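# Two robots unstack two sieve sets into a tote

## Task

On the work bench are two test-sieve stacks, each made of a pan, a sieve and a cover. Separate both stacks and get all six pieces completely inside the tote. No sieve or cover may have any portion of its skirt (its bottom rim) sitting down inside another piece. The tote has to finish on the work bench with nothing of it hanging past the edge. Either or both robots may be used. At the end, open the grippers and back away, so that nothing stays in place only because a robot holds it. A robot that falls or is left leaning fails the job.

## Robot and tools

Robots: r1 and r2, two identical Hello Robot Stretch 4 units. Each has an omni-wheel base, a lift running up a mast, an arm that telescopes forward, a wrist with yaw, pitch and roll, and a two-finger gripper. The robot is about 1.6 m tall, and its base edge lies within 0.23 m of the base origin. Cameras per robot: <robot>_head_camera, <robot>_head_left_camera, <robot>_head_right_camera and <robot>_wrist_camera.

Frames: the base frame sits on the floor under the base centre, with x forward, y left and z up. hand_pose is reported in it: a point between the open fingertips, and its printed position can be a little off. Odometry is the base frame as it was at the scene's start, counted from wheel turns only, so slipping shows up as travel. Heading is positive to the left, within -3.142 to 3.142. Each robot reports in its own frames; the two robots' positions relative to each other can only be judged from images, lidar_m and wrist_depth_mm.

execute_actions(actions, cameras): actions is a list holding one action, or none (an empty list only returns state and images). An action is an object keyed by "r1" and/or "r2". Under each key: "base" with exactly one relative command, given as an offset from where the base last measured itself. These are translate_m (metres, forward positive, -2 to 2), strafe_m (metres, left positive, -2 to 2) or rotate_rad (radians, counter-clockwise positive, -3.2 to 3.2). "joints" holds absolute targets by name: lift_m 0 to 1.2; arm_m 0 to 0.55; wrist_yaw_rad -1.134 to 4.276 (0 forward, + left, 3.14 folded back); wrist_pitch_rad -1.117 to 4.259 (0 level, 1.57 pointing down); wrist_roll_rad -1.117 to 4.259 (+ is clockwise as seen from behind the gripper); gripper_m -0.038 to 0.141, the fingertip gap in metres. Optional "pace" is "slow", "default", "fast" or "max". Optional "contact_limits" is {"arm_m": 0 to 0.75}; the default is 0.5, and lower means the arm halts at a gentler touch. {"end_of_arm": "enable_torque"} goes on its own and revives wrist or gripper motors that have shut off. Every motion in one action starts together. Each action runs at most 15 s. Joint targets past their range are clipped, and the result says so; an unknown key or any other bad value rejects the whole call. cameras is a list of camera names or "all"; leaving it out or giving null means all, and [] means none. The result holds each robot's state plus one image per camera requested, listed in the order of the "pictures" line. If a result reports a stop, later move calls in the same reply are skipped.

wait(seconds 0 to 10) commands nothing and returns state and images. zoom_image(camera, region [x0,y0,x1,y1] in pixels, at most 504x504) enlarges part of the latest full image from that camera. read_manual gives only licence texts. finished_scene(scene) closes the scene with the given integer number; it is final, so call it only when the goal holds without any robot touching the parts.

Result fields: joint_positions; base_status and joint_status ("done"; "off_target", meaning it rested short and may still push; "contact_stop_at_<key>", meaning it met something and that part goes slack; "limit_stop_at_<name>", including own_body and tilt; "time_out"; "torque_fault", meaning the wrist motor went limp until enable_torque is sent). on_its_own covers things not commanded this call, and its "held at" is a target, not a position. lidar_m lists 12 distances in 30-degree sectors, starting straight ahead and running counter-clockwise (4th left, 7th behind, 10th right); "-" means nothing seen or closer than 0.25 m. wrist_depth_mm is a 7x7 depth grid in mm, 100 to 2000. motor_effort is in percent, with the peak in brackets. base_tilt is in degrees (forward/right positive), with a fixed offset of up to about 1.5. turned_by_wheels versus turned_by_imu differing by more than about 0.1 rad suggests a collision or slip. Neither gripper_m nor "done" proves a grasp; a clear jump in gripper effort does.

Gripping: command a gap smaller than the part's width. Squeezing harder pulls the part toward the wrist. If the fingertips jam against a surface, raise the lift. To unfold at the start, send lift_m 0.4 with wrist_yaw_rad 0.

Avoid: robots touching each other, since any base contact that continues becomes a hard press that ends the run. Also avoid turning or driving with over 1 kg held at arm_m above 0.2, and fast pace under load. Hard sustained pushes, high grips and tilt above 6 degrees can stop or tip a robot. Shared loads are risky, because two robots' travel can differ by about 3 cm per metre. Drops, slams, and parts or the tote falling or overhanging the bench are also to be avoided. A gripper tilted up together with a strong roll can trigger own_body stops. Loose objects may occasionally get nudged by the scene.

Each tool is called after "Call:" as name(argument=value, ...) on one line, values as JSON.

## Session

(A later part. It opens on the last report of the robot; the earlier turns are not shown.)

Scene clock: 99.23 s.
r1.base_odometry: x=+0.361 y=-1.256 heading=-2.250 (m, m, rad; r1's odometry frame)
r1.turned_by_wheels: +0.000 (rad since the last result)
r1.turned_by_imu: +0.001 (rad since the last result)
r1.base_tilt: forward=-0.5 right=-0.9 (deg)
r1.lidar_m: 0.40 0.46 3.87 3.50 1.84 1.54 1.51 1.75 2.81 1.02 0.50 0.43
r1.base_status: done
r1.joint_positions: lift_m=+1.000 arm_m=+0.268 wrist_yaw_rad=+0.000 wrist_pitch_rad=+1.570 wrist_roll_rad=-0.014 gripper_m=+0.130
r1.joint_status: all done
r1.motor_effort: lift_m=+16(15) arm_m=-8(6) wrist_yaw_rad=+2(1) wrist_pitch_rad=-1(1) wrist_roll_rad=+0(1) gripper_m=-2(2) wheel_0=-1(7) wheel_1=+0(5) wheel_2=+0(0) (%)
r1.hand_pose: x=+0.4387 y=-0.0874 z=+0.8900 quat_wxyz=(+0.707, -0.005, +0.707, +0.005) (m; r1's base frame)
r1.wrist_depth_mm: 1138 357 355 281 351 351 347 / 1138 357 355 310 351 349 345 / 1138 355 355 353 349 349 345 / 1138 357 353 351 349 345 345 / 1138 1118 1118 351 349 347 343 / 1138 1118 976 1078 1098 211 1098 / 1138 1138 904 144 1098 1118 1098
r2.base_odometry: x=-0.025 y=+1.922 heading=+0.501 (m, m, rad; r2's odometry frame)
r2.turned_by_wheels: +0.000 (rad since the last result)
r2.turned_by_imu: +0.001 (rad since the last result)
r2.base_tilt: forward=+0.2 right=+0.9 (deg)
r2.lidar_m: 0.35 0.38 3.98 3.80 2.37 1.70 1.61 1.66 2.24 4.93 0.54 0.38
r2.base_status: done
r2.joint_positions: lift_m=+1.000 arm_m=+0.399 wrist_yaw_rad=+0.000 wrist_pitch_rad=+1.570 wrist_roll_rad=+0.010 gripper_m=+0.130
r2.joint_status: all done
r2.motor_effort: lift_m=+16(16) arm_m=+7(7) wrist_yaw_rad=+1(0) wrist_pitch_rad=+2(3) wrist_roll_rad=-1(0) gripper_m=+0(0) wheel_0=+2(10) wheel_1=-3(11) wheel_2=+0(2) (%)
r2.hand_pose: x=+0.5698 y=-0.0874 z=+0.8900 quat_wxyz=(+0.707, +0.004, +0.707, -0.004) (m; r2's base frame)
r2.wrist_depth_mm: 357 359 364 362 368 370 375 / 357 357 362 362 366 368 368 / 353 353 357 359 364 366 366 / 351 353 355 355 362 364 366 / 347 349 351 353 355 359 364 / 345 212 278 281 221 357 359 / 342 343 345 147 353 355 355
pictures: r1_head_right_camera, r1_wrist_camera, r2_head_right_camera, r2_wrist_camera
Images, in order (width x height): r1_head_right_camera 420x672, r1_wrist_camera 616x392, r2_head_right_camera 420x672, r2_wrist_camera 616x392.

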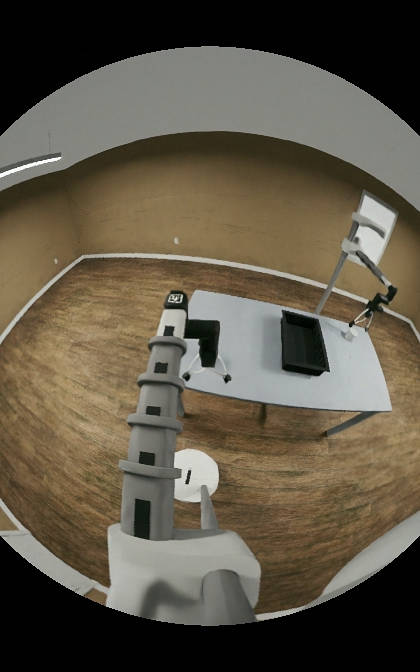

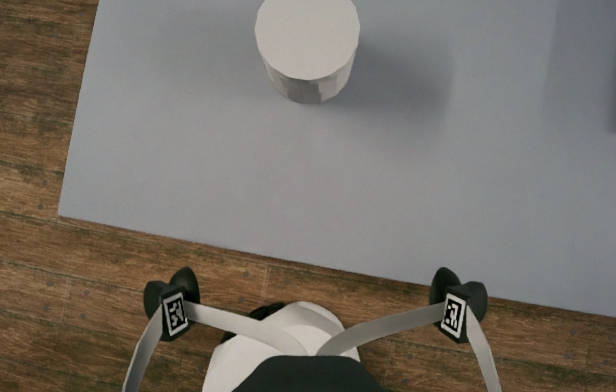

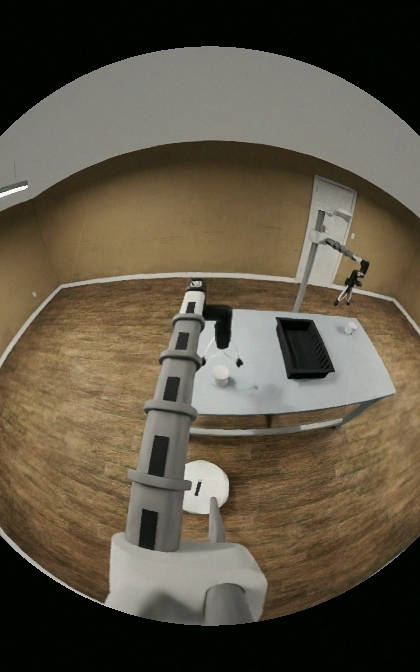

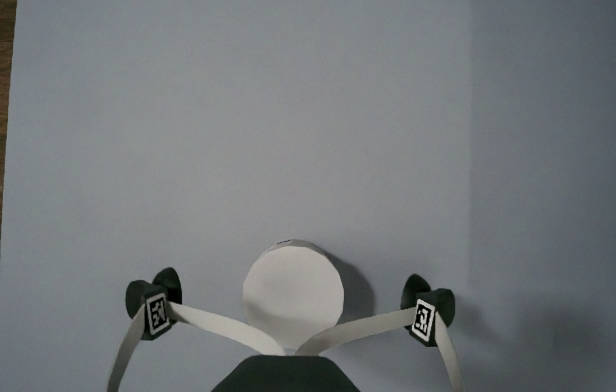

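Call:
execute_actions(actions=[{"r1":{"joints":{"arm_m":0.436}},"r2":{"joints":{"arm_m":0.372}}}], cameras=["r1_wrist_camera","r2_wrist_camera"])

Scene clock: 107.43 s.
r1.base_odometry: x=+0.361 y=-1.256 heading=-2.250 (m, m, rad; r1's odometry frame)
r1.turned_by_wheels: +0.000 (rad since the last result)
r1.turned_by_imu: +0.001 (rad since the last result)
r1.base_tilt: forward=-0.7 right=-0.8 (deg)
r1.lidar_m: 0.41 0.47 3.85 3.52 1.83 1.52 1.53 1.74 2.81 0.98 0.52 0.43
r1.base_status: not commanded
r1.joint_positions: lift_m=+1.000 arm_m=+0.434 wrist_yaw_rad=+0.000 wrist_pitch_rad=+1.570 wrist_roll_rad=-0.014 gripper_m=+0.130
r1.joint_status: all done
r1.motor_effort: lift_m=+16(16) arm_m=+8(12) wrist_yaw_rad=+1(3) wrist_pitch_rad=-1(0) wrist_roll_rad=+0(1) gripper_m=-1(1) wheel_0=-1(1) wheel_1=+0(0) wheel_2=+0(0) (%)
r1.hand_pose: x=+0.6056 y=-0.0874 z=+0.8900 quat_wxyz=(+0.707, -0.005, +0.707, +0.005) (m; r1's base frame)
r1.wrist_depth_mm: 1118 359 357 353 349 349 347 / 1138 357 351 353 349 347 343 / 1138 359 355 351 349 347 345 / 1118 355 353 351 347 347 345 / 1138 355 353 278 349 347 345 / 1098 355 353 349 349 212 343 / 1138 353 351 145 347 345 343
r2.base_odometry: x=-0.025 y=+1.922 heading=+0.501 (m, m, rad; r2's odometry frame)
r2.turned_by_wheels: +0.000 (rad since the last result)
r2.turned_by_imu: +0.001 (rad since the last result)
r2.base_tilt: forward=+0.3 right=+0.8 (deg)
r2.lidar_m: 0.35 0.40 3.96 3.79 2.33 1.72 1.61 1.66 2.27 4.91 0.53 0.40
r2.base_status: not commanded
r2.joint_positions: lift_m=+1.000 arm_m=+0.373 wrist_yaw_rad=+0.000 wrist_pitch_rad=+1.570 wrist_roll_rad=+0.010 gripper_m=+0.130
r2.joint_status: all done
r2.motor_effort: lift_m=+16(17) arm_m=-7(8) wrist_yaw_rad=+1(1) wrist_pitch_rad=+3(1) wrist_roll_rad=-1(1) gripper_m=+0(2) wheel_0=+1(1) wheel_1=-3(3) wheel_2=+0(0) (%)
r2.hand_pose: x=+0.5444 y=-0.0874 z=+0.8900 quat_wxyz=(+0.707, +0.004, +0.707, -0.004) (m; r2's base frame)
r2.wrist_depth_mm: 359 362 364 364 370 370 373 / 355 359 359 362 364 368 366 / 351 355 355 359 362 364 368 / 351 351 357 355 362 364 364 / 345 349 351 282 359 357 364 / 345 212 349 283 220 357 359 / 340 345 345 147 351 357 359
pictures: r1_wrist_camera, r2_wrist_camera
Images, in order (width x height): r1_wrist_camera 616x392, r2_wrist_camera 616x392.

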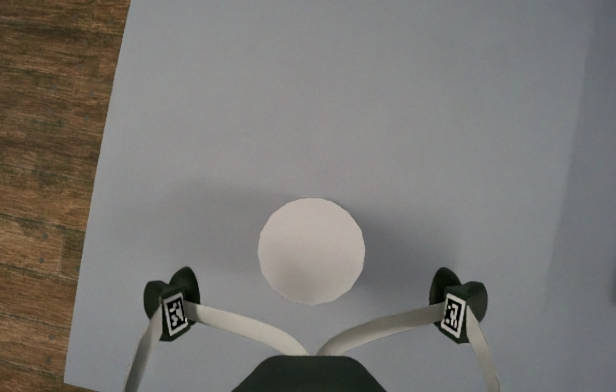

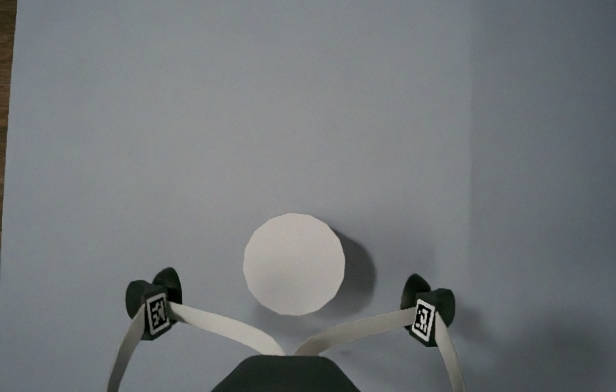

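Call:
execute_actions(actions=[{"r1":{"joints":{"lift_m":0.955,"gripper_m":0.1}},"r2":{"joints":{"lift_m":0.955,"gripper_m":0.1}}}], cameras=["r1_wrist_camera","r2_wrist_camera","r1_head_right_camera","r2_head_right_camera"])

Call:
zoom_image(camera="r2_head_right_camera", region=[170,300,290,420])

Call:
zoom_image(camera="r1_head_right_camera", region=[310,280,410,380])

Scene clock: 114.47 s.
r1.base_odometry: x=+0.361 y=-1.256 heading=-2.250 (m, m, rad; r1's odometry frame)
r1.turned_by_wheels: +0.000 (rad since the last result)
r1.turned_by_imu: +0.001 (rad since the last result)
r1.base_tilt: forward=-0.6 right=-0.9 (deg)
r1.lidar_m: 0.39 0.45 3.87 3.51 1.82 1.54 1.52 1.75 2.80 1.04 0.52 0.43
r1.base_status: not commanded
r1.joint_positions: lift_m=+0.955 arm_m=+0.434 wrist_yaw_rad=+0.000 wrist_pitch_rad=+1.570 wrist_roll_rad=-0.014 gripper_m=+0.100
r1.joint_status: all done
r1.motor_effort: lift_m=+16(16) arm_m=+8(9) wrist_yaw_rad=-1(1) wrist_pitch_rad=-1(1) wrist_roll_rad=+0(1) gripper_m=-3(3) wheel_0=-1(1) wheel_1=+0(0) wheel_2=+0(0) (%)
r1.hand_pose: x=+0.6056 y=-0.0874 z=+0.8450 quat_wxyz=(+0.707, -0.005, +0.707, +0.005) (m; r1's base frame)
r1.wrist_depth_mm: 1098 312 309 307 306 304 303 / 1098 310 309 309 306 304 301 / 1098 310 309 307 306 304 301 / 1118 309 309 307 304 304 303 / 699 310 307 235 304 303 303 / 312 310 202 234 214 301 301 / 312 309 307 146 303 301 301
r2.base_odometry: x=-0.025 y=+1.922 heading=+0.501 (m, m, rad; r2's odometry frame)
r2.turned_by_wheels: +0.000 (rad since the last result)
r2.turned_by_imu: +0.001 (rad since the last result)
r2.base_tilt: forward=+0.3 right=+0.8 (deg)
r2.lidar_m: 0.36 0.38 3.98 3.80 2.36 1.72 1.60 1.66 2.24 4.93 0.55 0.39
r2.base_status: not commanded
r2.joint_positions: lift_m=+0.955 arm_m=+0.373 wrist_yaw_rad=+0.000 wrist_pitch_rad=+1.570 wrist_roll_rad=+0.010 gripper_m=+0.100
r2.joint_status: all done
r2.motor_effort: lift_m=+16(17) arm_m=-7(7) wrist_yaw_rad=+1(1) wrist_pitch_rad=+2(1) wrist_roll_rad=-1(1) gripper_m=-1(0) wheel_0=+1(1) wheel_1=-3(3) wheel_2=+0(0) (%)
r2.hand_pose: x=+0.5444 y=-0.0874 z=+0.8450 quat_wxyz=(+0.707, +0.004, +0.707, -0.004) (m; r2's base frame)
r2.wrist_depth_mm: 312 314 317 319 320 322 325 / 309 310 312 319 319 320 324 / 309 309 312 315 317 317 322 / 304 307 309 312 315 315 319 / 304 304 307 237 314 314 314 / 301 303 235 236 216 310 314 / 300 301 304 154 307 309 312
pictures: r1_head_right_camera, r1_wrist_camera, r2_head_right_camera, r2_wrist_camera
Images, in order (width x height): r1_head_right_camera 420x672, r1_wrist_camera 616x392, r2_head_right_camera 420x672, r2_wrist_camera 616x392.

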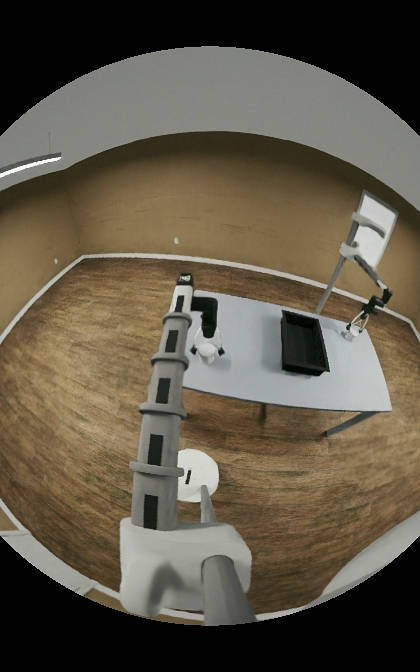

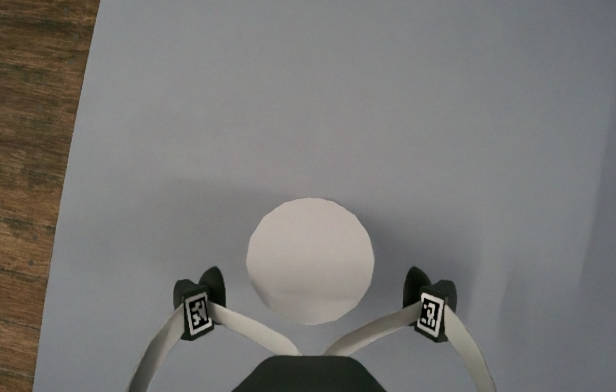

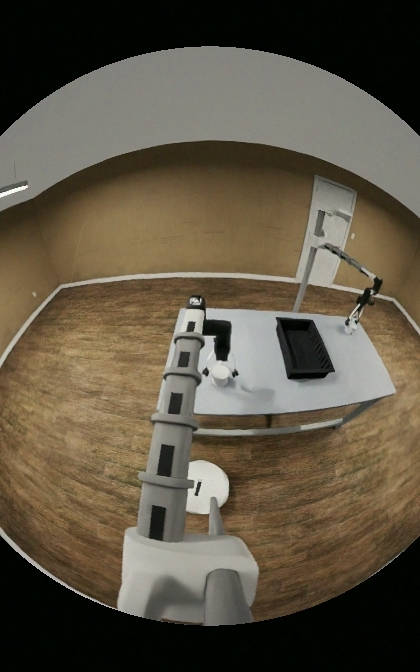

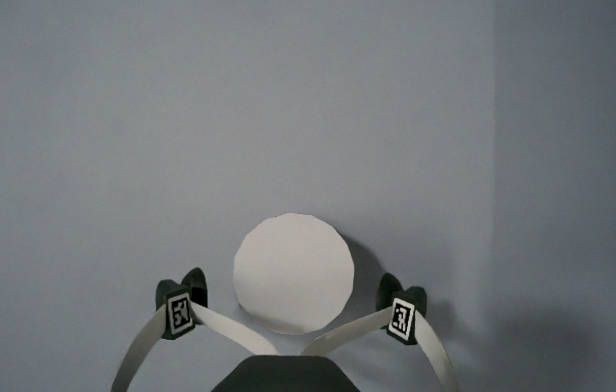

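Region (170, 300, 290, 420) of r2_head_right_camera's 420x672 image, scaled by 4.200, with more detail than that image has.

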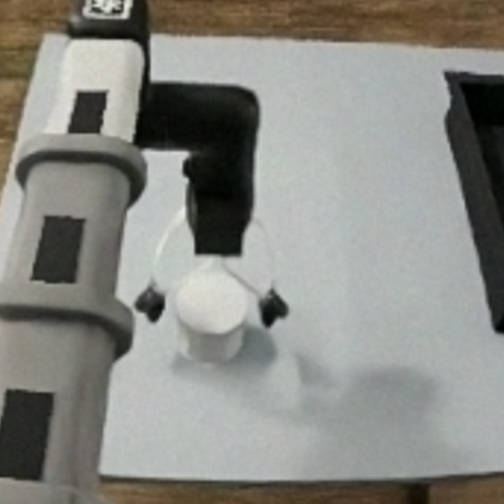

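Region (310, 280, 410, 380) of r1_head_right_camera's 420x672 image, scaled by 5.040, with more detail than that image has.

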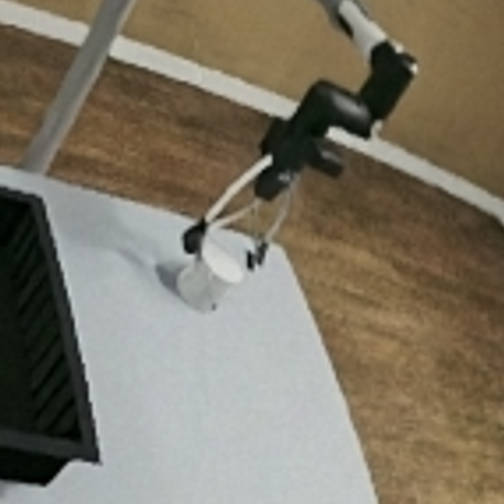

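Call:
execute_actions(actions=[{"r1":{"joints":{"gripper_m":0.05}},"r2":{"joints":{"gripper_m":0.05}}}], cameras=[])

Call:
execute_actions(actions=[{"r1":{"joints":{"lift_m":1.0},"pace":"slow"},"r2":{"joints":{"lift_m":1.0},"pace":"slow"}}], cameras=["r1_wrist_camera","r2_wrist_camera","r1_head_right_camera","r2_head_right_camera"])

Call:
zoom_image(camera="r2_head_right_camera", region=[170,300,290,420])

Call:
zoom_image(camera="r1_head_right_camera", region=[310,280,410,380])

Scene clock: 123.03 s.
r1.base_odometry: x=+0.361 y=-1.256 heading=-2.250 (m, m, rad; r1's odometry frame)
r1.turned_by_wheels: +0.000 (rad since the last result)
r1.turned_by_imu: +0.001 (rad since the last result)
r1.base_tilt: forward=-0.6 right=-1.0 (deg)
r1.lidar_m: 0.39 0.47 3.86 3.51 1.84 1.53 1.53 1.73 2.84 1.03 0.53 0.40
r1.base_status: not commanded
r1.joint_positions: lift_m=+0.955 arm_m=+0.434 wrist_yaw_rad=+0.000 wrist_pitch_rad=+1.570 wrist_roll_rad=-0.014 gripper_m=+0.050
r1.joint_status: all done
r1.motor_effort: lift_m=+16(16) arm_m=+9(9) wrist_yaw_rad=+2(2) wrist_pitch_rad=-1(0) wrist_roll_rad=+0(0) gripper_m=-10(12) wheel_0=-1(1) wheel_1=+0(0) wheel_2=+0(0) (%)
r1.hand_pose: x=+0.6056 y=-0.0874 z=+0.8450 quat_wxyz=(+0.707, -0.005, +0.707, +0.005) (m; r1's base frame)
r1.wrist_depth_mm: 1078 310 309 307 306 304 304 / 1098 314 309 306 306 304 303 / 1078 312 309 306 304 304 303 / 1078 310 309 306 304 303 303 / 699 310 309 233 304 301 301 / 310 309 199 234 204 301 300 / 309 309 307 143 303 301 298
r2.base_odometry: x=-0.025 y=+1.922 heading=+0.501 (m, m, rad; r2's odometry frame)
r2.turned_by_wheels: +0.000 (rad since the last result)
r2.turned_by_imu: +0.001 (rad since the last result)
r2.base_tilt: forward=+0.3 right=+0.6 (deg)
r2.lidar_m: 0.36 0.40 3.97 3.81 2.38 1.70 1.61 1.66 2.25 4.93 0.54 0.38
r2.base_status: not commanded
r2.joint_positions: lift_m=+0.955 arm_m=+0.373 wrist_yaw_rad=+0.000 wrist_pitch_rad=+1.570 wrist_roll_rad=+0.010 gripper_m=+0.050
r2.joint_status: all done
r2.motor_effort: lift_m=+16(16) arm_m=-7(8) wrist_yaw_rad=+1(0) wrist_pitch_rad=+1(2) wrist_roll_rad=-1(1) gripper_m=-10(9) wheel_0=+1(1) wheel_1=-3(3) wheel_2=+0(0) (%)
r2.hand_pose: x=+0.5444 y=-0.0874 z=+0.8450 quat_wxyz=(+0.707, +0.004, +0.707, -0.004) (m; r2's base frame)
r2.wrist_depth_mm: 312 314 314 320 322 325 325 / 309 312 315 317 320 322 324 / 307 312 312 314 319 317 320 / 306 307 310 312 315 317 319 / 303 307 307 236 310 315 317 / 303 304 212 234 223 310 314 / 300 298 304 236 309 309 312
pictures: none
No camera images: the call's "cameras" was empty. Leave "cameras" out to get every camera's image.

Scene clock: 124.27 s.
r1.base_odometry: x=+0.361 y=-1.256 heading=-2.250 (m, m, rad; r1's odometry frame)
r1.turned_by_wheels: +0.000 (rad since the last result)
r1.turned_by_imu: +0.000 (rad since the last result)
r1.base_tilt: forward=-0.5 right=-0.8 (deg)
r1.lidar_m: 0.41 0.49 3.85 3.51 1.83 1.54 1.50 1.74 2.84 1.03 0.51 0.42
r1.base_status: not commanded
r1.joint_positions: lift_m=+1.000 arm_m=+0.434 wrist_yaw_rad=+0.000 wrist_pitch_rad=+1.570 wrist_roll_rad=-0.014 gripper_m=+0.050
r1.joint_status: all done
r1.motor_effort: lift_m=+22(26) arm_m=+9(8) wrist_yaw_rad=+2(0) wrist_pitch_rad=+0(1) wrist_roll_rad=+0(0) gripper_m=-11(13) wheel_0=-1(1) wheel_1=+0(0) wheel_2=+0(0) (%)
r1.hand_pose: x=+0.6056 y=-0.0874 z=+0.8895 quat_wxyz=(+0.707, -0.005, +0.707, +0.005) (m; r1's base frame)
r1.wrist_depth_mm: 1138 353 353 353 347 347 345 / 1138 357 355 351 351 349 345 / 1118 357 355 351 349 345 345 / 1138 353 353 351 349 347 345 / 1138 353 353 236 349 345 345 / 1138 353 198 230 204 345 345 / 1138 355 351 144 347 345 342
r2.base_odometry: x=-0.025 y=+1.922 heading=+0.501 (m, m, rad; r2's odometry frame)
r2.turned_by_wheels: +0.000 (rad since the last result)
r2.turned_by_imu: +0.000 (rad since the last result)
r2.base_tilt: forward=+0.2 right=+0.9 (deg)
r2.lidar_m: 0.36 0.39 4.00 3.81 2.37 1.67 1.61 1.66 2.25 4.95 0.52 0.38
r2.base_status: not commanded
r2.joint_positions: lift_m=+1.000 arm_m=+0.373 wrist_yaw_rad=+0.000 wrist_pitch_rad=+1.570 wrist_roll_rad=+0.010 gripper_m=+0.050
r2.joint_status: all done
r2.motor_effort: lift_m=+24(25) arm_m=-7(7) wrist_yaw_rad=+1(1) wrist_pitch_rad=+0(1) wrist_roll_rad=-1(1) gripper_m=-9(8) wheel_0=+2(1) wheel_1=-3(3) wheel_2=+0(0) (%)
r2.hand_pose: x=+0.5444 y=-0.0874 z=+0.8894 quat_wxyz=(+0.707, +0.004, +0.707, -0.004) (m; r2's base frame)
r2.wrist_depth_mm: 355 359 362 364 368 368 373 / 353 357 362 362 362 368 370 / 351 351 357 357 359 366 366 / 347 351 351 355 359 362 362 / 345 349 349 236 355 357 362 / 343 347 213 235 223 355 359 / 343 342 345 257 351 357 355
pictures: r1_head_right_camera, r1_wrist_camera, r2_head_right_camera, r2_wrist_camera
Images, in order (width x height): r1_head_right_camera 420x672, r1_wrist_camera 616x392, r2_head_right_camera 420x672, r2_wrist_camera 616x392.

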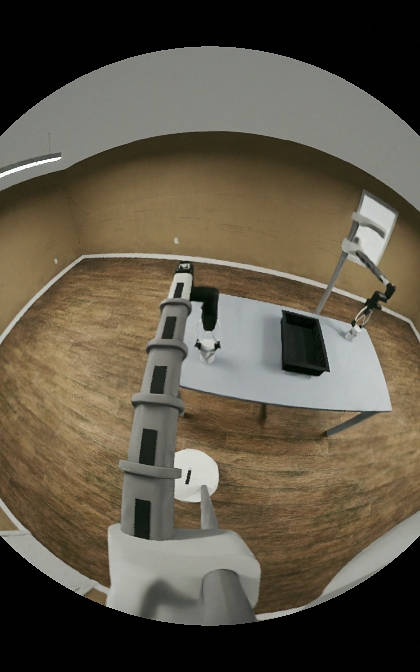

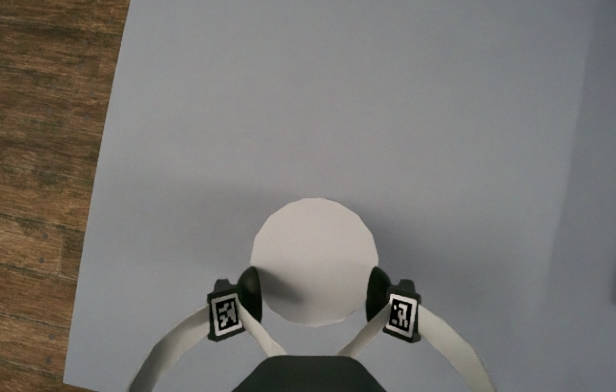

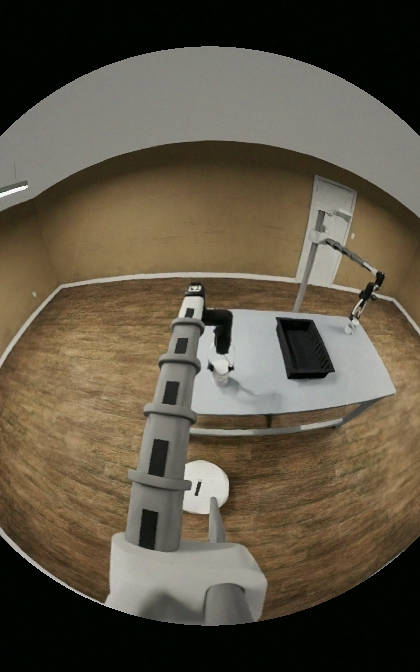

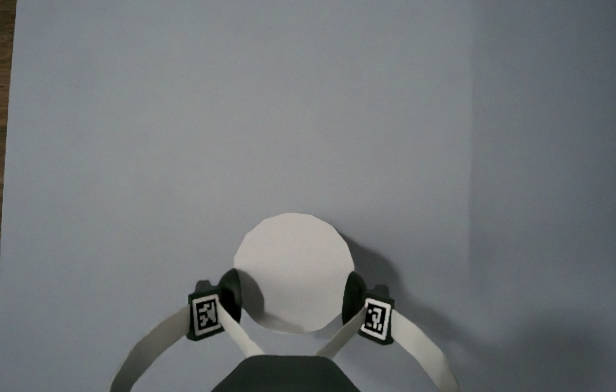

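Region (170, 300, 290, 420) of r2_head_right_camera's 420x672 image, scaled by 4.200, with more detail than that image has.

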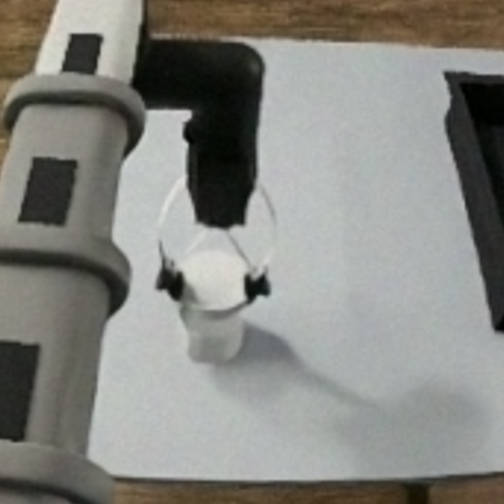

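Region (310, 280, 410, 380) of r1_head_right_camera's 420x672 image, scaled by 5.040, with more detail than that image has.

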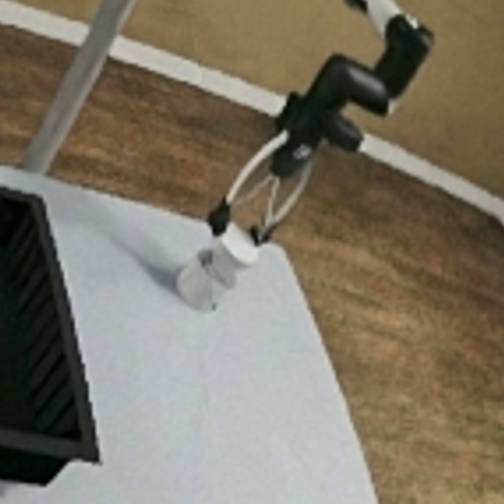

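Call:
execute_actions(actions=[{"r1":{"joints":{"lift_m":1.08},"pace":"slow"},"r2":{"joints":{"lift_m":1.08},"pace":"slow"}}], cameras=["r1_head_right_camera","r2_head_right_camera"])

Call:
zoom_image(camera="r2_head_right_camera", region=[170,290,290,410])

Call:
zoom_image(camera="r1_head_right_camera", region=[310,270,410,370])

Scene clock: 130.20 s.
r1.base_odometry: x=+0.361 y=-1.256 heading=-2.250 (m, m, rad; r1's odometry frame)
r1.turned_by_wheels: +0.000 (rad since the last result)
r1.turned_by_imu: +0.001 (rad since the last result)
r1.base_tilt: forward=-0.7 right=-0.8 (deg)
r1.lidar_m: 0.37 0.48 3.87 3.51 1.82 1.53 1.51 1.74 2.82 1.00 0.51 0.40
r1.base_status: not commanded
r1.joint_positions: lift_m=+1.080 arm_m=+0.434 wrist_yaw_rad=+0.000 wrist_pitch_rad=+1.570 wrist_roll_rad=-0.014 gripper_m=+0.050
r1.joint_status: all done
r1.motor_effort: lift_m=+22(26) arm_m=+9(9) wrist_yaw_rad=+0(1) wrist_pitch_rad=+0(1) wrist_roll_rad=+0(1) gripper_m=-13(13) wheel_0=-1(1) wheel_1=+0(0) wheel_2=+0(0) (%)
r1.hand_pose: x=+0.6056 y=-0.0874 z=+0.9695 quat_wxyz=(+0.707, -0.005, +0.707, +0.005) (m; r1's base frame)
r1.wrist_depth_mm: 1229 1229 436 430 433 430 424 / 1229 1205 439 433 430 427 421 / 1205 1229 436 430 433 427 427 / 1205 436 436 430 427 424 421 / 1182 433 433 236 430 424 421 / 1205 436 198 231 204 424 424 / 1182 436 433 144 427 424 421
r2.base_odometry: x=-0.025 y=+1.922 heading=+0.501 (m, m, rad; r2's odometry frame)
r2.turned_by_wheels: +0.000 (rad since the last result)
r2.turned_by_imu: +0.001 (rad since the last result)
r2.base_tilt: forward=+0.3 right=+0.9 (deg)
r2.lidar_m: 0.34 0.38 3.94 3.81 2.36 1.70 1.61 1.67 2.23 4.93 0.54 0.37
r2.base_status: not commanded
r2.joint_positions: lift_m=+1.080 arm_m=+0.373 wrist_yaw_rad=+0.000 wrist_pitch_rad=+1.570 wrist_roll_rad=+0.010 gripper_m=+0.050
r2.joint_status: all done
r2.motor_effort: lift_m=+24(25) arm_m=-7(7) wrist_yaw_rad=+0(2) wrist_pitch_rad=+1(3) wrist_roll_rad=-1(1) gripper_m=-12(9) wheel_0=+1(2) wheel_1=-3(3) wheel_2=+0(0) (%)
r2.hand_pose: x=+0.5444 y=-0.0874 z=+0.9694 quat_wxyz=(+0.707, +0.004, +0.707, -0.004) (m; r2's base frame)
r2.wrist_depth_mm: 1205 442 442 445 445 452 455 / 1182 439 439 445 449 449 455 / 1205 433 439 439 439 445 445 / 1160 430 436 436 439 442 442 / 788 433 430 237 436 439 442 / 778 424 213 236 224 433 442 / 778 418 421 297 430 436 439
pictures: r1_head_right_camera, r2_head_right_camera
Images, in order (width x height): r1_head_right_camera 420x672, r2_head_right_camera 420x672.

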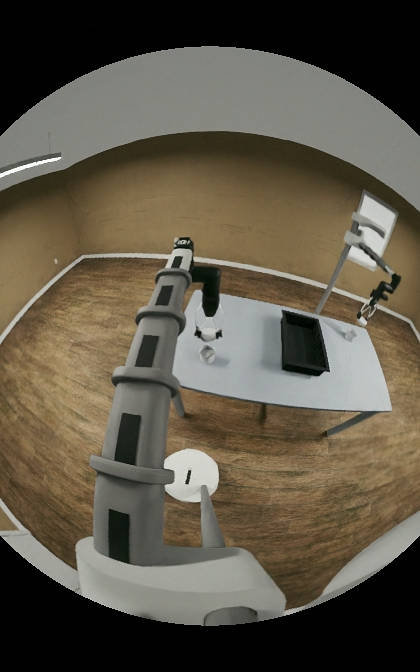

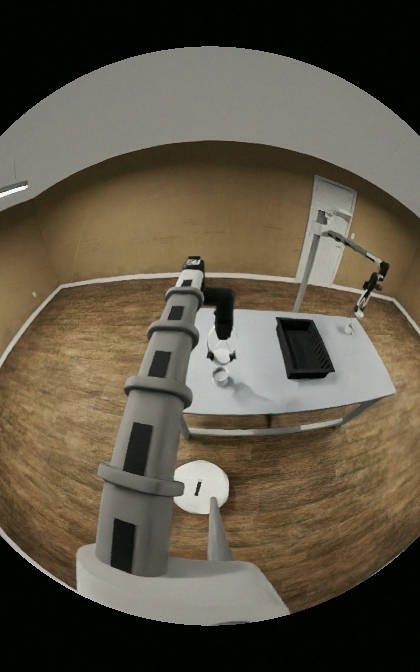

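Region (170, 290, 290, 410) of r2_head_right_camera's 420x672 image, scaled by 4.200, with more detail than that image has.

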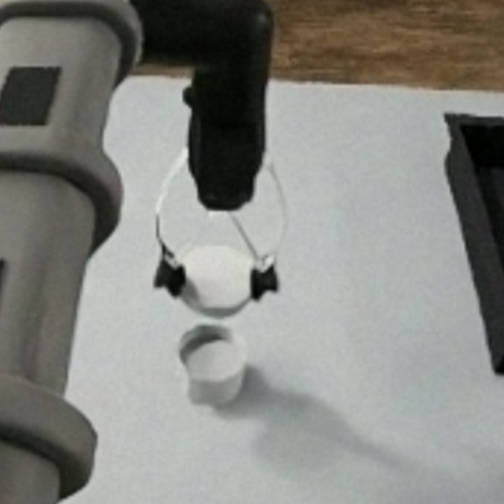

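Region (310, 270, 410, 370) of r1_head_right_camera's 420x672 image, scaled by 5.040, with more detail than that image has.

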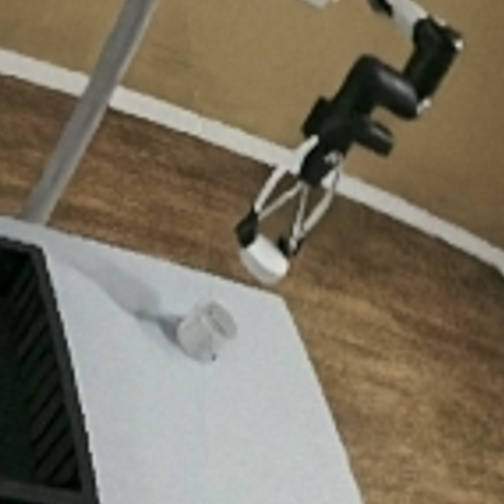

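Call:
execute_actions(actions=[{"r1":{"base":{"strafe_m":-0.31},"pace":"slow"},"r2":{"base":{"strafe_m":-0.31},"pace":"slow"}}], cameras=["r1_wrist_camera","r2_wrist_camera","r1_head_camera","r2_head_camera"])

Scene clock: 143.43 s.
r1.base_odometry: x=+0.120 y=-1.061 heading=-2.250 (m, m, rad; r1's odometry frame)
r1.turned_by_wheels: +0.000 (rad since the last result)
r1.turned_by_imu: +0.000 (rad since the last result)
r1.base_tilt: forward=-0.6 right=-0.8 (deg)
r1.lidar_m: 0.35 0.41 4.16 3.65 1.92 1.57 1.57 1.80 2.90 0.85 0.44 0.36
r1.base_status: done
r1.joint_positions: lift_m=+1.080 arm_m=+0.434 wrist_yaw_rad=+0.000 wrist_pitch_rad=+1.570 wrist_roll_rad=-0.014 gripper_m=+0.050
r1.joint_status: not commanded
r1.motor_effort: lift_m=+22(22) arm_m=+9(9) wrist_yaw_rad=+3(0) wrist_pitch_rad=+0(1) wrist_roll_rad=-1(1) gripper_m=-10(10) wheel_0=+1(7) wheel_1=+0(5) wheel_2=+0(2) (%)
r1.hand_pose: x=+0.6056 y=-0.0874 z=+0.9695 quat_wxyz=(+0.707, -0.005, +0.707, +0.005) (m; r1's base frame)
r1.wrist_depth_mm: 439 436 436 433 430 424 424 / 439 436 433 433 430 421 421 / 442 439 433 430 430 424 421 / 436 436 433 433 430 424 424 / 404 436 433 236 342 421 418 / 436 436 199 231 204 397 418 / 439 436 433 144 421 338 377
r2.base_odometry: x=+0.124 y=+1.650 heading=+0.501 (m, m, rad; r2's odometry frame)
r2.turned_by_wheels: +0.000 (rad since the last result)
r2.turned_by_imu: +0.001 (rad since the last result)
r2.base_tilt: forward=+0.2 right=+0.9 (deg)
r2.lidar_m: 0.36 0.39 0.55 4.11 2.36 1.70 1.59 1.67 2.23 4.62 0.55 0.39
r2.base_status: done
r2.joint_positions: lift_m=+1.080 arm_m=+0.373 wrist_yaw_rad=+0.000 wrist_pitch_rad=+1.570 wrist_roll_rad=+0.010 gripper_m=+0.050
r2.joint_status: not commanded
r2.motor_effort: lift_m=+24(24) arm_m=-7(7) wrist_yaw_rad=+1(1) wrist_pitch_rad=+1(1) wrist_roll_rad=+0(1) gripper_m=-11(11) wheel_0=+2(6) wheel_1=-3(8) wheel_2=+0(0) (%)
r2.hand_pose: x=+0.5444 y=-0.0874 z=+0.9694 quat_wxyz=(+0.707, +0.004, +0.707, -0.004) (m; r2's base frame)
r2.wrist_depth_mm: 433 439 439 442 449 452 392 / 433 436 439 439 442 449 389 / 430 433 439 442 439 445 389 / 427 433 433 433 436 439 387 / 418 427 433 237 362 392 366 / 421 424 213 235 223 436 436 / 421 418 427 297 427 433 439
pictures: r1_head_camera, r1_wrist_camera, r2_head_camera, r2_wrist_camera
Images, in order (width x height): r1_head_camera 420x560, r1_wrist_camera 616x392, r2_head_camera 420x560, r2_wrist_camera 616x392.

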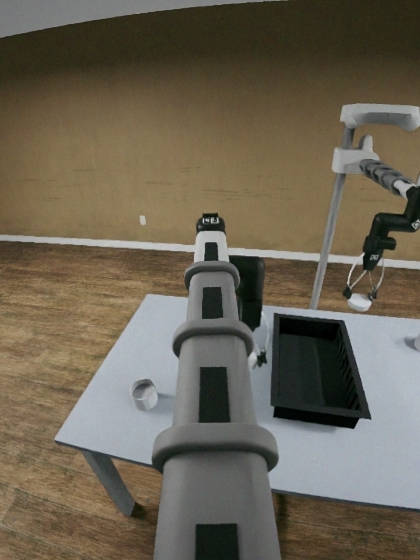

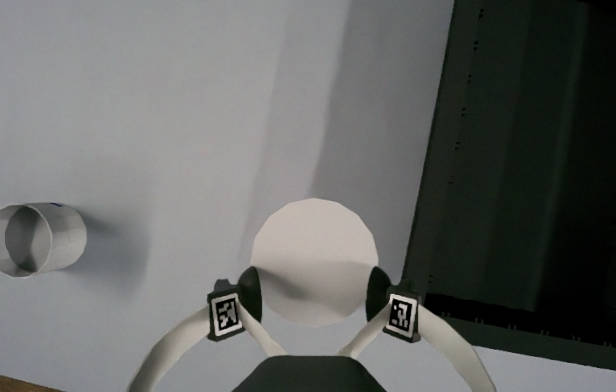

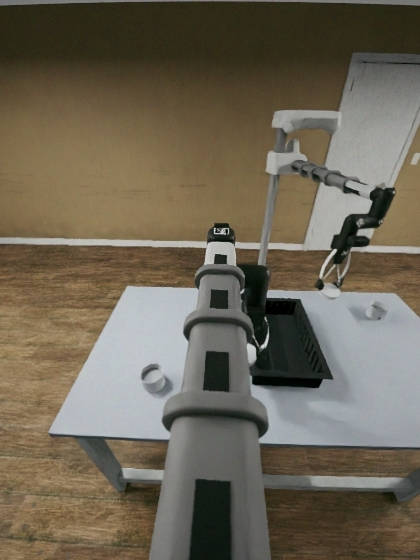

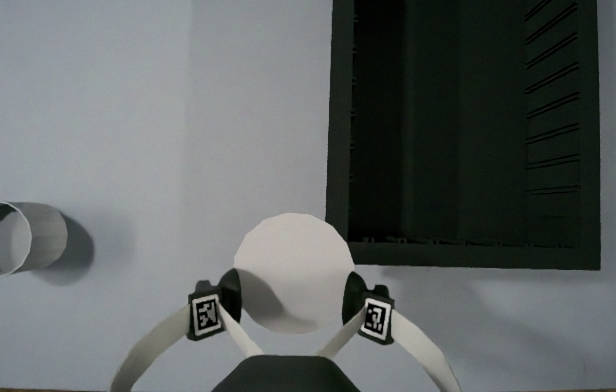

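Call:
execute_actions(actions=[{"r1":{"base":{"rotate_rad":-0.12},"pace":"slow"},"r2":{"base":{"strafe_m":-0.17},"joints":{"arm_m":0.45},"pace":"slow"}}], cameras=["r1_wrist_camera","r2_wrist_camera","r2_head_camera"])

Scene clock: 164.20 s.
r1.base_odometry: x=+0.120 y=-1.061 heading=-2.370 (m, m, rad; r1's odometry frame)
r1.turned_by_wheels: -0.120 (rad since the last result)
r1.turned_by_imu: -0.117 (rad since the last result)
r1.base_tilt: forward=-0.6 right=-0.9 (deg)
r1.lidar_m: 0.36 0.37 0.58 4.14 2.09 1.62 1.59 1.71 2.48 4.56 0.50 0.36
r1.base_status: done
r1.joint_positions: lift_m=+1.080 arm_m=+0.434 wrist_yaw_rad=+0.000 wrist_pitch_rad=+1.570 wrist_roll_rad=-0.014 gripper_m=+0.050
r1.joint_status: not commanded
r1.motor_effort: lift_m=+22(22) arm_m=+9(9) wrist_yaw_rad=+1(3) wrist_pitch_rad=+1(1) wrist_roll_rad=+0(0) gripper_m=-10(12) wheel_0=-1(1) wheel_1=+0(2) wheel_2=+0(4) (%)
r1.hand_pose: x=+0.6056 y=-0.0874 z=+0.9695 quat_wxyz=(+0.707, -0.005, +0.707, +0.005) (m; r1's base frame)
r1.wrist_depth_mm: 439 436 436 430 427 424 421 / 442 439 433 433 427 421 421 / 442 436 433 430 427 427 418 / 439 436 433 342 427 424 413 / 439 436 433 237 424 424 407 / 439 436 198 230 204 355 336 / 436 433 433 144 424 424 421
r2.base_odometry: x=+0.205 y=+1.501 heading=+0.500 (m, m, rad; r2's odometry frame)
r2.turned_by_wheels: +0.000 (rad since the last result)
r2.turned_by_imu: +0.001 (rad since the last result)
r2.base_tilt: forward=+0.2 right=+0.8 (deg)
r2.lidar_m: 0.36 0.40 0.53 4.27 2.33 1.68 1.60 1.67 2.22 4.45 0.56 0.39
r2.base_status: done
r2.joint_positions: lift_m=+1.080 arm_m=+0.449 wrist_yaw_rad=+0.000 wrist_pitch_rad=+1.570 wrist_roll_rad=+0.010 gripper_m=+0.050
r2.joint_status: all done
r2.motor_effort: lift_m=+24(24) arm_m=+7(9) wrist_yaw_rad=+1(1) wrist_pitch_rad=+2(1) wrist_roll_rad=+0(1) gripper_m=-9(11) wheel_0=+1(6) wheel_1=-6(9) wheel_2=+0(3) (%)
r2.hand_pose: x=+0.6198 y=-0.0874 z=+0.9694 quat_wxyz=(+0.707, +0.004, +0.707, -0.004) (m; r2's base frame)
r2.wrist_depth_mm: 439 439 442 445 439 449 452 / 433 433 433 442 424 452 452 / 427 430 430 433 424 445 449 / 427 430 430 436 413 442 445 / 427 427 424 236 402 439 442 / 421 424 212 235 224 439 445 / 418 421 424 254 427 433 436
pictures: r1_wrist_camera, r2_head_camera, r2_wrist_camera
Images, in order (width x height): r1_wrist_camera 616x392, r2_head_camera 420x560, r2_wrist_camera 616x392.

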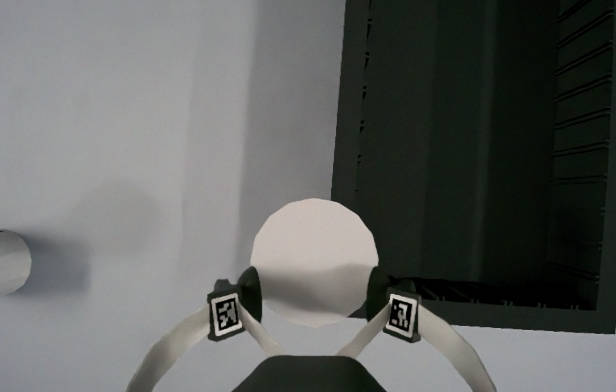

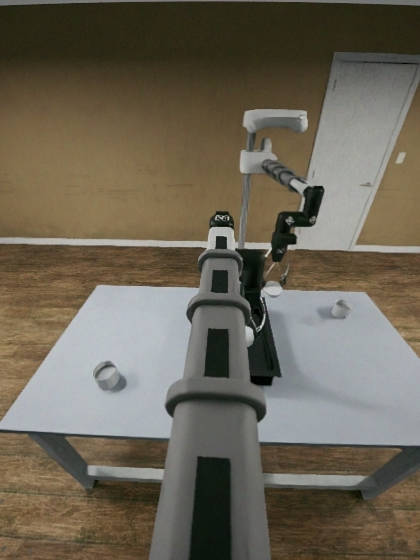

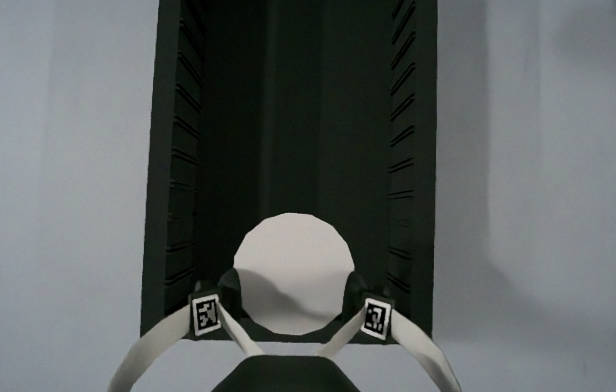

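Call:
execute_actions(actions=[{"r1":{"joints":{"arm_m":0.25}},"r2":{"joints":{"arm_m":0.55,"wrist_roll_rad":1.57},"pace":"slow"}}], cameras=["r2_wrist_camera","r2_head_right_camera","r1_head_right_camera"])

Scene clock: 180.60 s.
r1.base_odometry: x=+0.120 y=-1.061 heading=-2.370 (m, m, rad; r1's odometry frame)
r1.turned_by_wheels: +0.000 (rad since the last result)
r1.turned_by_imu: +0.001 (rad since the last result)
r1.base_tilt: forward=-0.6 right=-0.8 (deg)
r1.lidar_m: 0.35 0.37 0.56 4.16 2.12 1.60 1.58 1.71 2.44 4.54 0.50 0.38
r1.base_status: not commanded
r1.joint_positions: lift_m=+1.080 arm_m=+0.252 wrist_yaw_rad=+0.000 wrist_pitch_rad=+1.570 wrist_roll_rad=-0.014 gripper_m=+0.050
r1.joint_status: all done
r1.motor_effort: lift_m=+22(22) arm_m=-8(8) wrist_yaw_rad=+2(1) wrist_pitch_rad=+0(1) wrist_roll_rad=+0(0) gripper_m=-10(11) wheel_0=+0(1) wheel_1=+0(0) wheel_2=+1(1) (%)
r1.hand_pose: x=+0.4226 y=-0.0874 z=+0.9695 quat_wxyz=(+0.707, -0.005, +0.707, +0.005) (m; r1's base frame)
r1.wrist_depth_mm: 442 439 439 433 430 424 402 / 436 439 433 433 424 424 392 / 439 433 433 436 427 427 424 / 439 439 436 430 433 430 424 / 439 436 433 236 427 424 421 / 1229 1205 198 230 204 1182 1160 / 1205 1229 976 144 1182 1138 1160
r2.base_odometry: x=+0.205 y=+1.501 heading=+0.500 (m, m, rad; r2's odometry frame)
r2.turned_by_wheels: +0.000 (rad since the last result)
r2.turned_by_imu: +0.002 (rad since the last result)
r2.base_tilt: forward=+0.2 right=+0.8 (deg)
r2.lidar_m: 0.36 0.38 0.53 4.29 2.33 1.69 1.58 1.67 2.24 4.46 0.55 0.40
r2.base_status: not commanded
r2.joint_positions: lift_m=+1.080 arm_m=+0.549 wrist_yaw_rad=+0.000 wrist_pitch_rad=+1.570 wrist_roll_rad=+1.570 gripper_m=+0.050
r2.joint_status: all done
r2.motor_effort: lift_m=+24(24) arm_m=+7(7) wrist_yaw_rad=+1(1) wrist_pitch_rad=+1(1) wrist_roll_rad=+0(5) gripper_m=-8(8) wheel_0=+2(1) wheel_1=-7(6) wheel_2=+0(0) (%)
r2.hand_pose: x=+0.7198 y=-0.0874 z=+0.9694 quat_wxyz=(+0.501, +0.500, +0.500, -0.499) (m; r2's base frame)
r2.wrist_depth_mm: 436 439 442 445 442 445 854 / 433 436 433 439 442 449 831 / 357 397 370 362 384 442 831 / 368 430 433 433 433 439 723 / 366 424 430 237 430 439 683 / 362 427 212 235 224 433 707 / 349 355 399 296 394 433 809
pictures: r1_head_right_camera, r2_head_right_camera, r2_wrist_camera
Images, in order (width x height): r1_head_right_camera 420x672, r2_head_right_camera 420x672, r2_wrist_camera 616x392.

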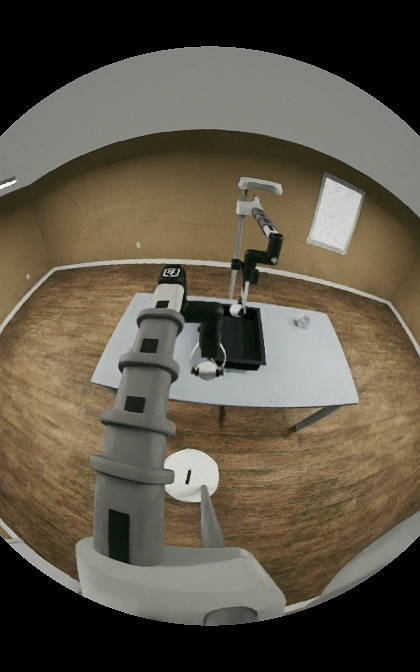

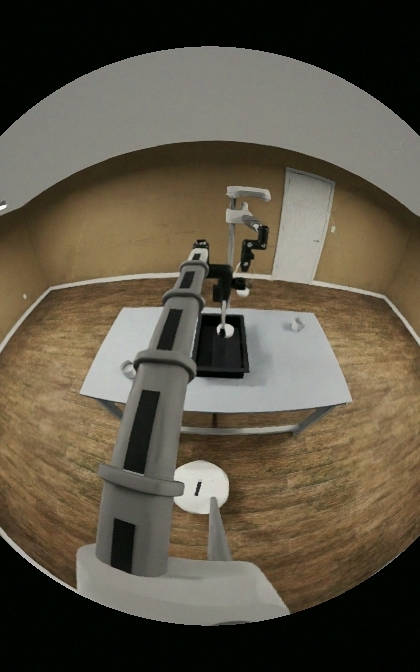

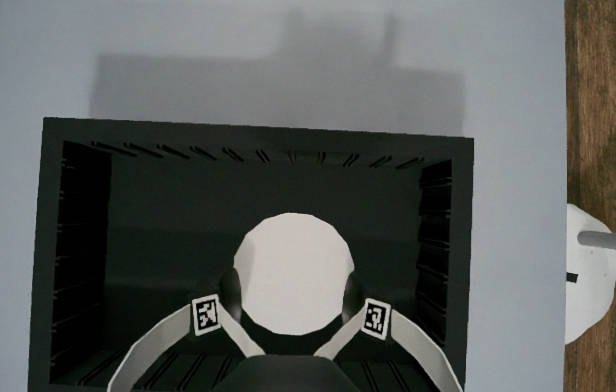

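Call:
execute_actions(actions=[{"r1":{"joints":{"wrist_roll_rad":1.57}},"r2":{"base":{"strafe_m":0.055},"joints":{"arm_m":0.515,"lift_m":0.96},"pace":"slow"}}], cameras=["r2_wrist_camera","r2_head_right_camera"])

Scene clock: 195.50 s.
r1.base_odometry: x=+0.120 y=-1.061 heading=-2.370 (m, m, rad; r1's odometry frame)
r1.turned_by_wheels: +0.000 (rad since the last result)
r1.turned_by_imu: +0.001 (rad since the last result)
r1.base_tilt: forward=-0.6 right=-0.7 (deg)
r1.lidar_m: 0.35 0.38 0.58 4.14 2.09 1.62 1.60 1.68 2.47 4.54 0.50 0.37
r1.base_status: not commanded
r1.joint_positions: lift_m=+1.080 arm_m=+0.252 wrist_yaw_rad=+0.000 wrist_pitch_rad=+1.570 wrist_roll_rad=+1.570 gripper_m=+0.050
r1.joint_status: all done
r1.motor_effort: lift_m=+22(22) arm_m=-8(8) wrist_yaw_rad=+0(3) wrist_pitch_rad=-1(0) wrist_roll_rad=+1(6) gripper_m=-9(11) wheel_0=-1(1) wheel_1=+0(0) wheel_2=+1(1) (%)
r1.hand_pose: x=+0.4226 y=-0.0874 z=+0.9695 quat_wxyz=(+0.500, +0.500, +0.500, -0.500) (m; r1's base frame)
r1.wrist_depth_mm: 436 433 436 436 1205 1205 1205 / 436 433 433 436 1205 1182 1205 / 436 433 433 430 1205 1205 1160 / 430 433 436 433 1205 991 1182 / 359 402 433 236 960 960 1182 / 433 430 198 230 204 976 1182 / 433 427 430 144 1182 1205 1182
r2.base_odometry: x=+0.179 y=+1.549 heading=+0.501 (m, m, rad; r2's odometry frame)
r2.turned_by_wheels: +0.000 (rad since the last result)
r2.turned_by_imu: +0.002 (rad since the last result)
r2.base_tilt: forward=+0.3 right=+0.7 (deg)
r2.lidar_m: 0.36 0.39 0.55 4.23 2.33 1.69 1.59 1.66 2.25 4.50 0.55 0.39
r2.base_status: done
r2.joint_positions: lift_m=+0.960 arm_m=+0.516 wrist_yaw_rad=+0.000 wrist_pitch_rad=+1.570 wrist_roll_rad=+1.570 gripper_m=+0.050
r2.joint_status: all done
r2.motor_effort: lift_m=+16(25) arm_m=-8(8) wrist_yaw_rad=+2(1) wrist_pitch_rad=+0(0) wrist_roll_rad=+0(0) gripper_m=-10(9) wheel_0=-1(7) wheel_1=+5(8) wheel_2=+0(0) (%)
r2.hand_pose: x=+0.6874 y=-0.0874 z=+0.8500 quat_wxyz=(+0.500, +0.500, +0.500, -0.500) (m; r2's base frame)
r2.wrist_depth_mm: 236 229 229 230 233 234 327 / 310 312 314 314 306 244 322 / 312 312 314 315 315 241 322 / 309 310 312 314 315 236 319 / 307 309 310 238 312 236 319 / 306 307 213 235 223 248 315 / 265 243 274 229 271 226 315
pictures: r2_head_right_camera, r2_wrist_camera
Images, in order (width x height): r2_head_right_camera 420x672, r2_wrist_camera 616x392.

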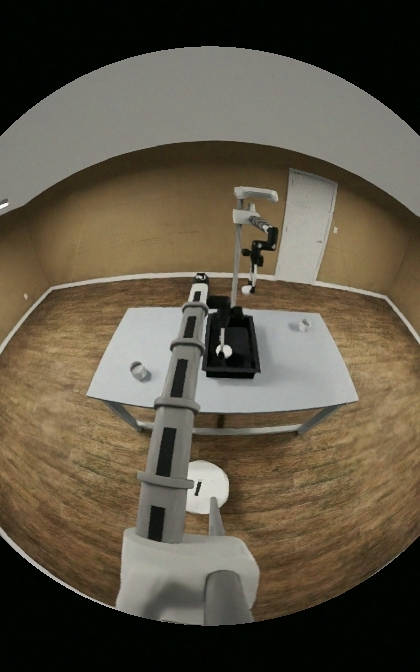

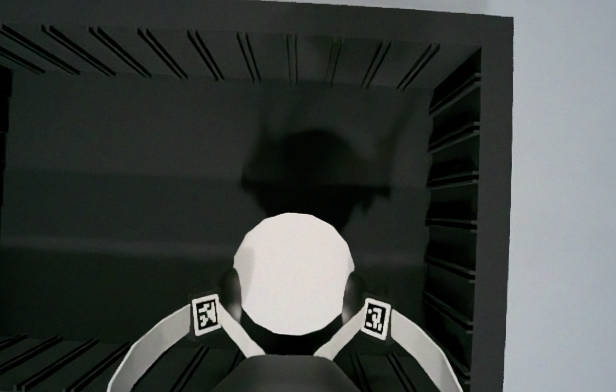

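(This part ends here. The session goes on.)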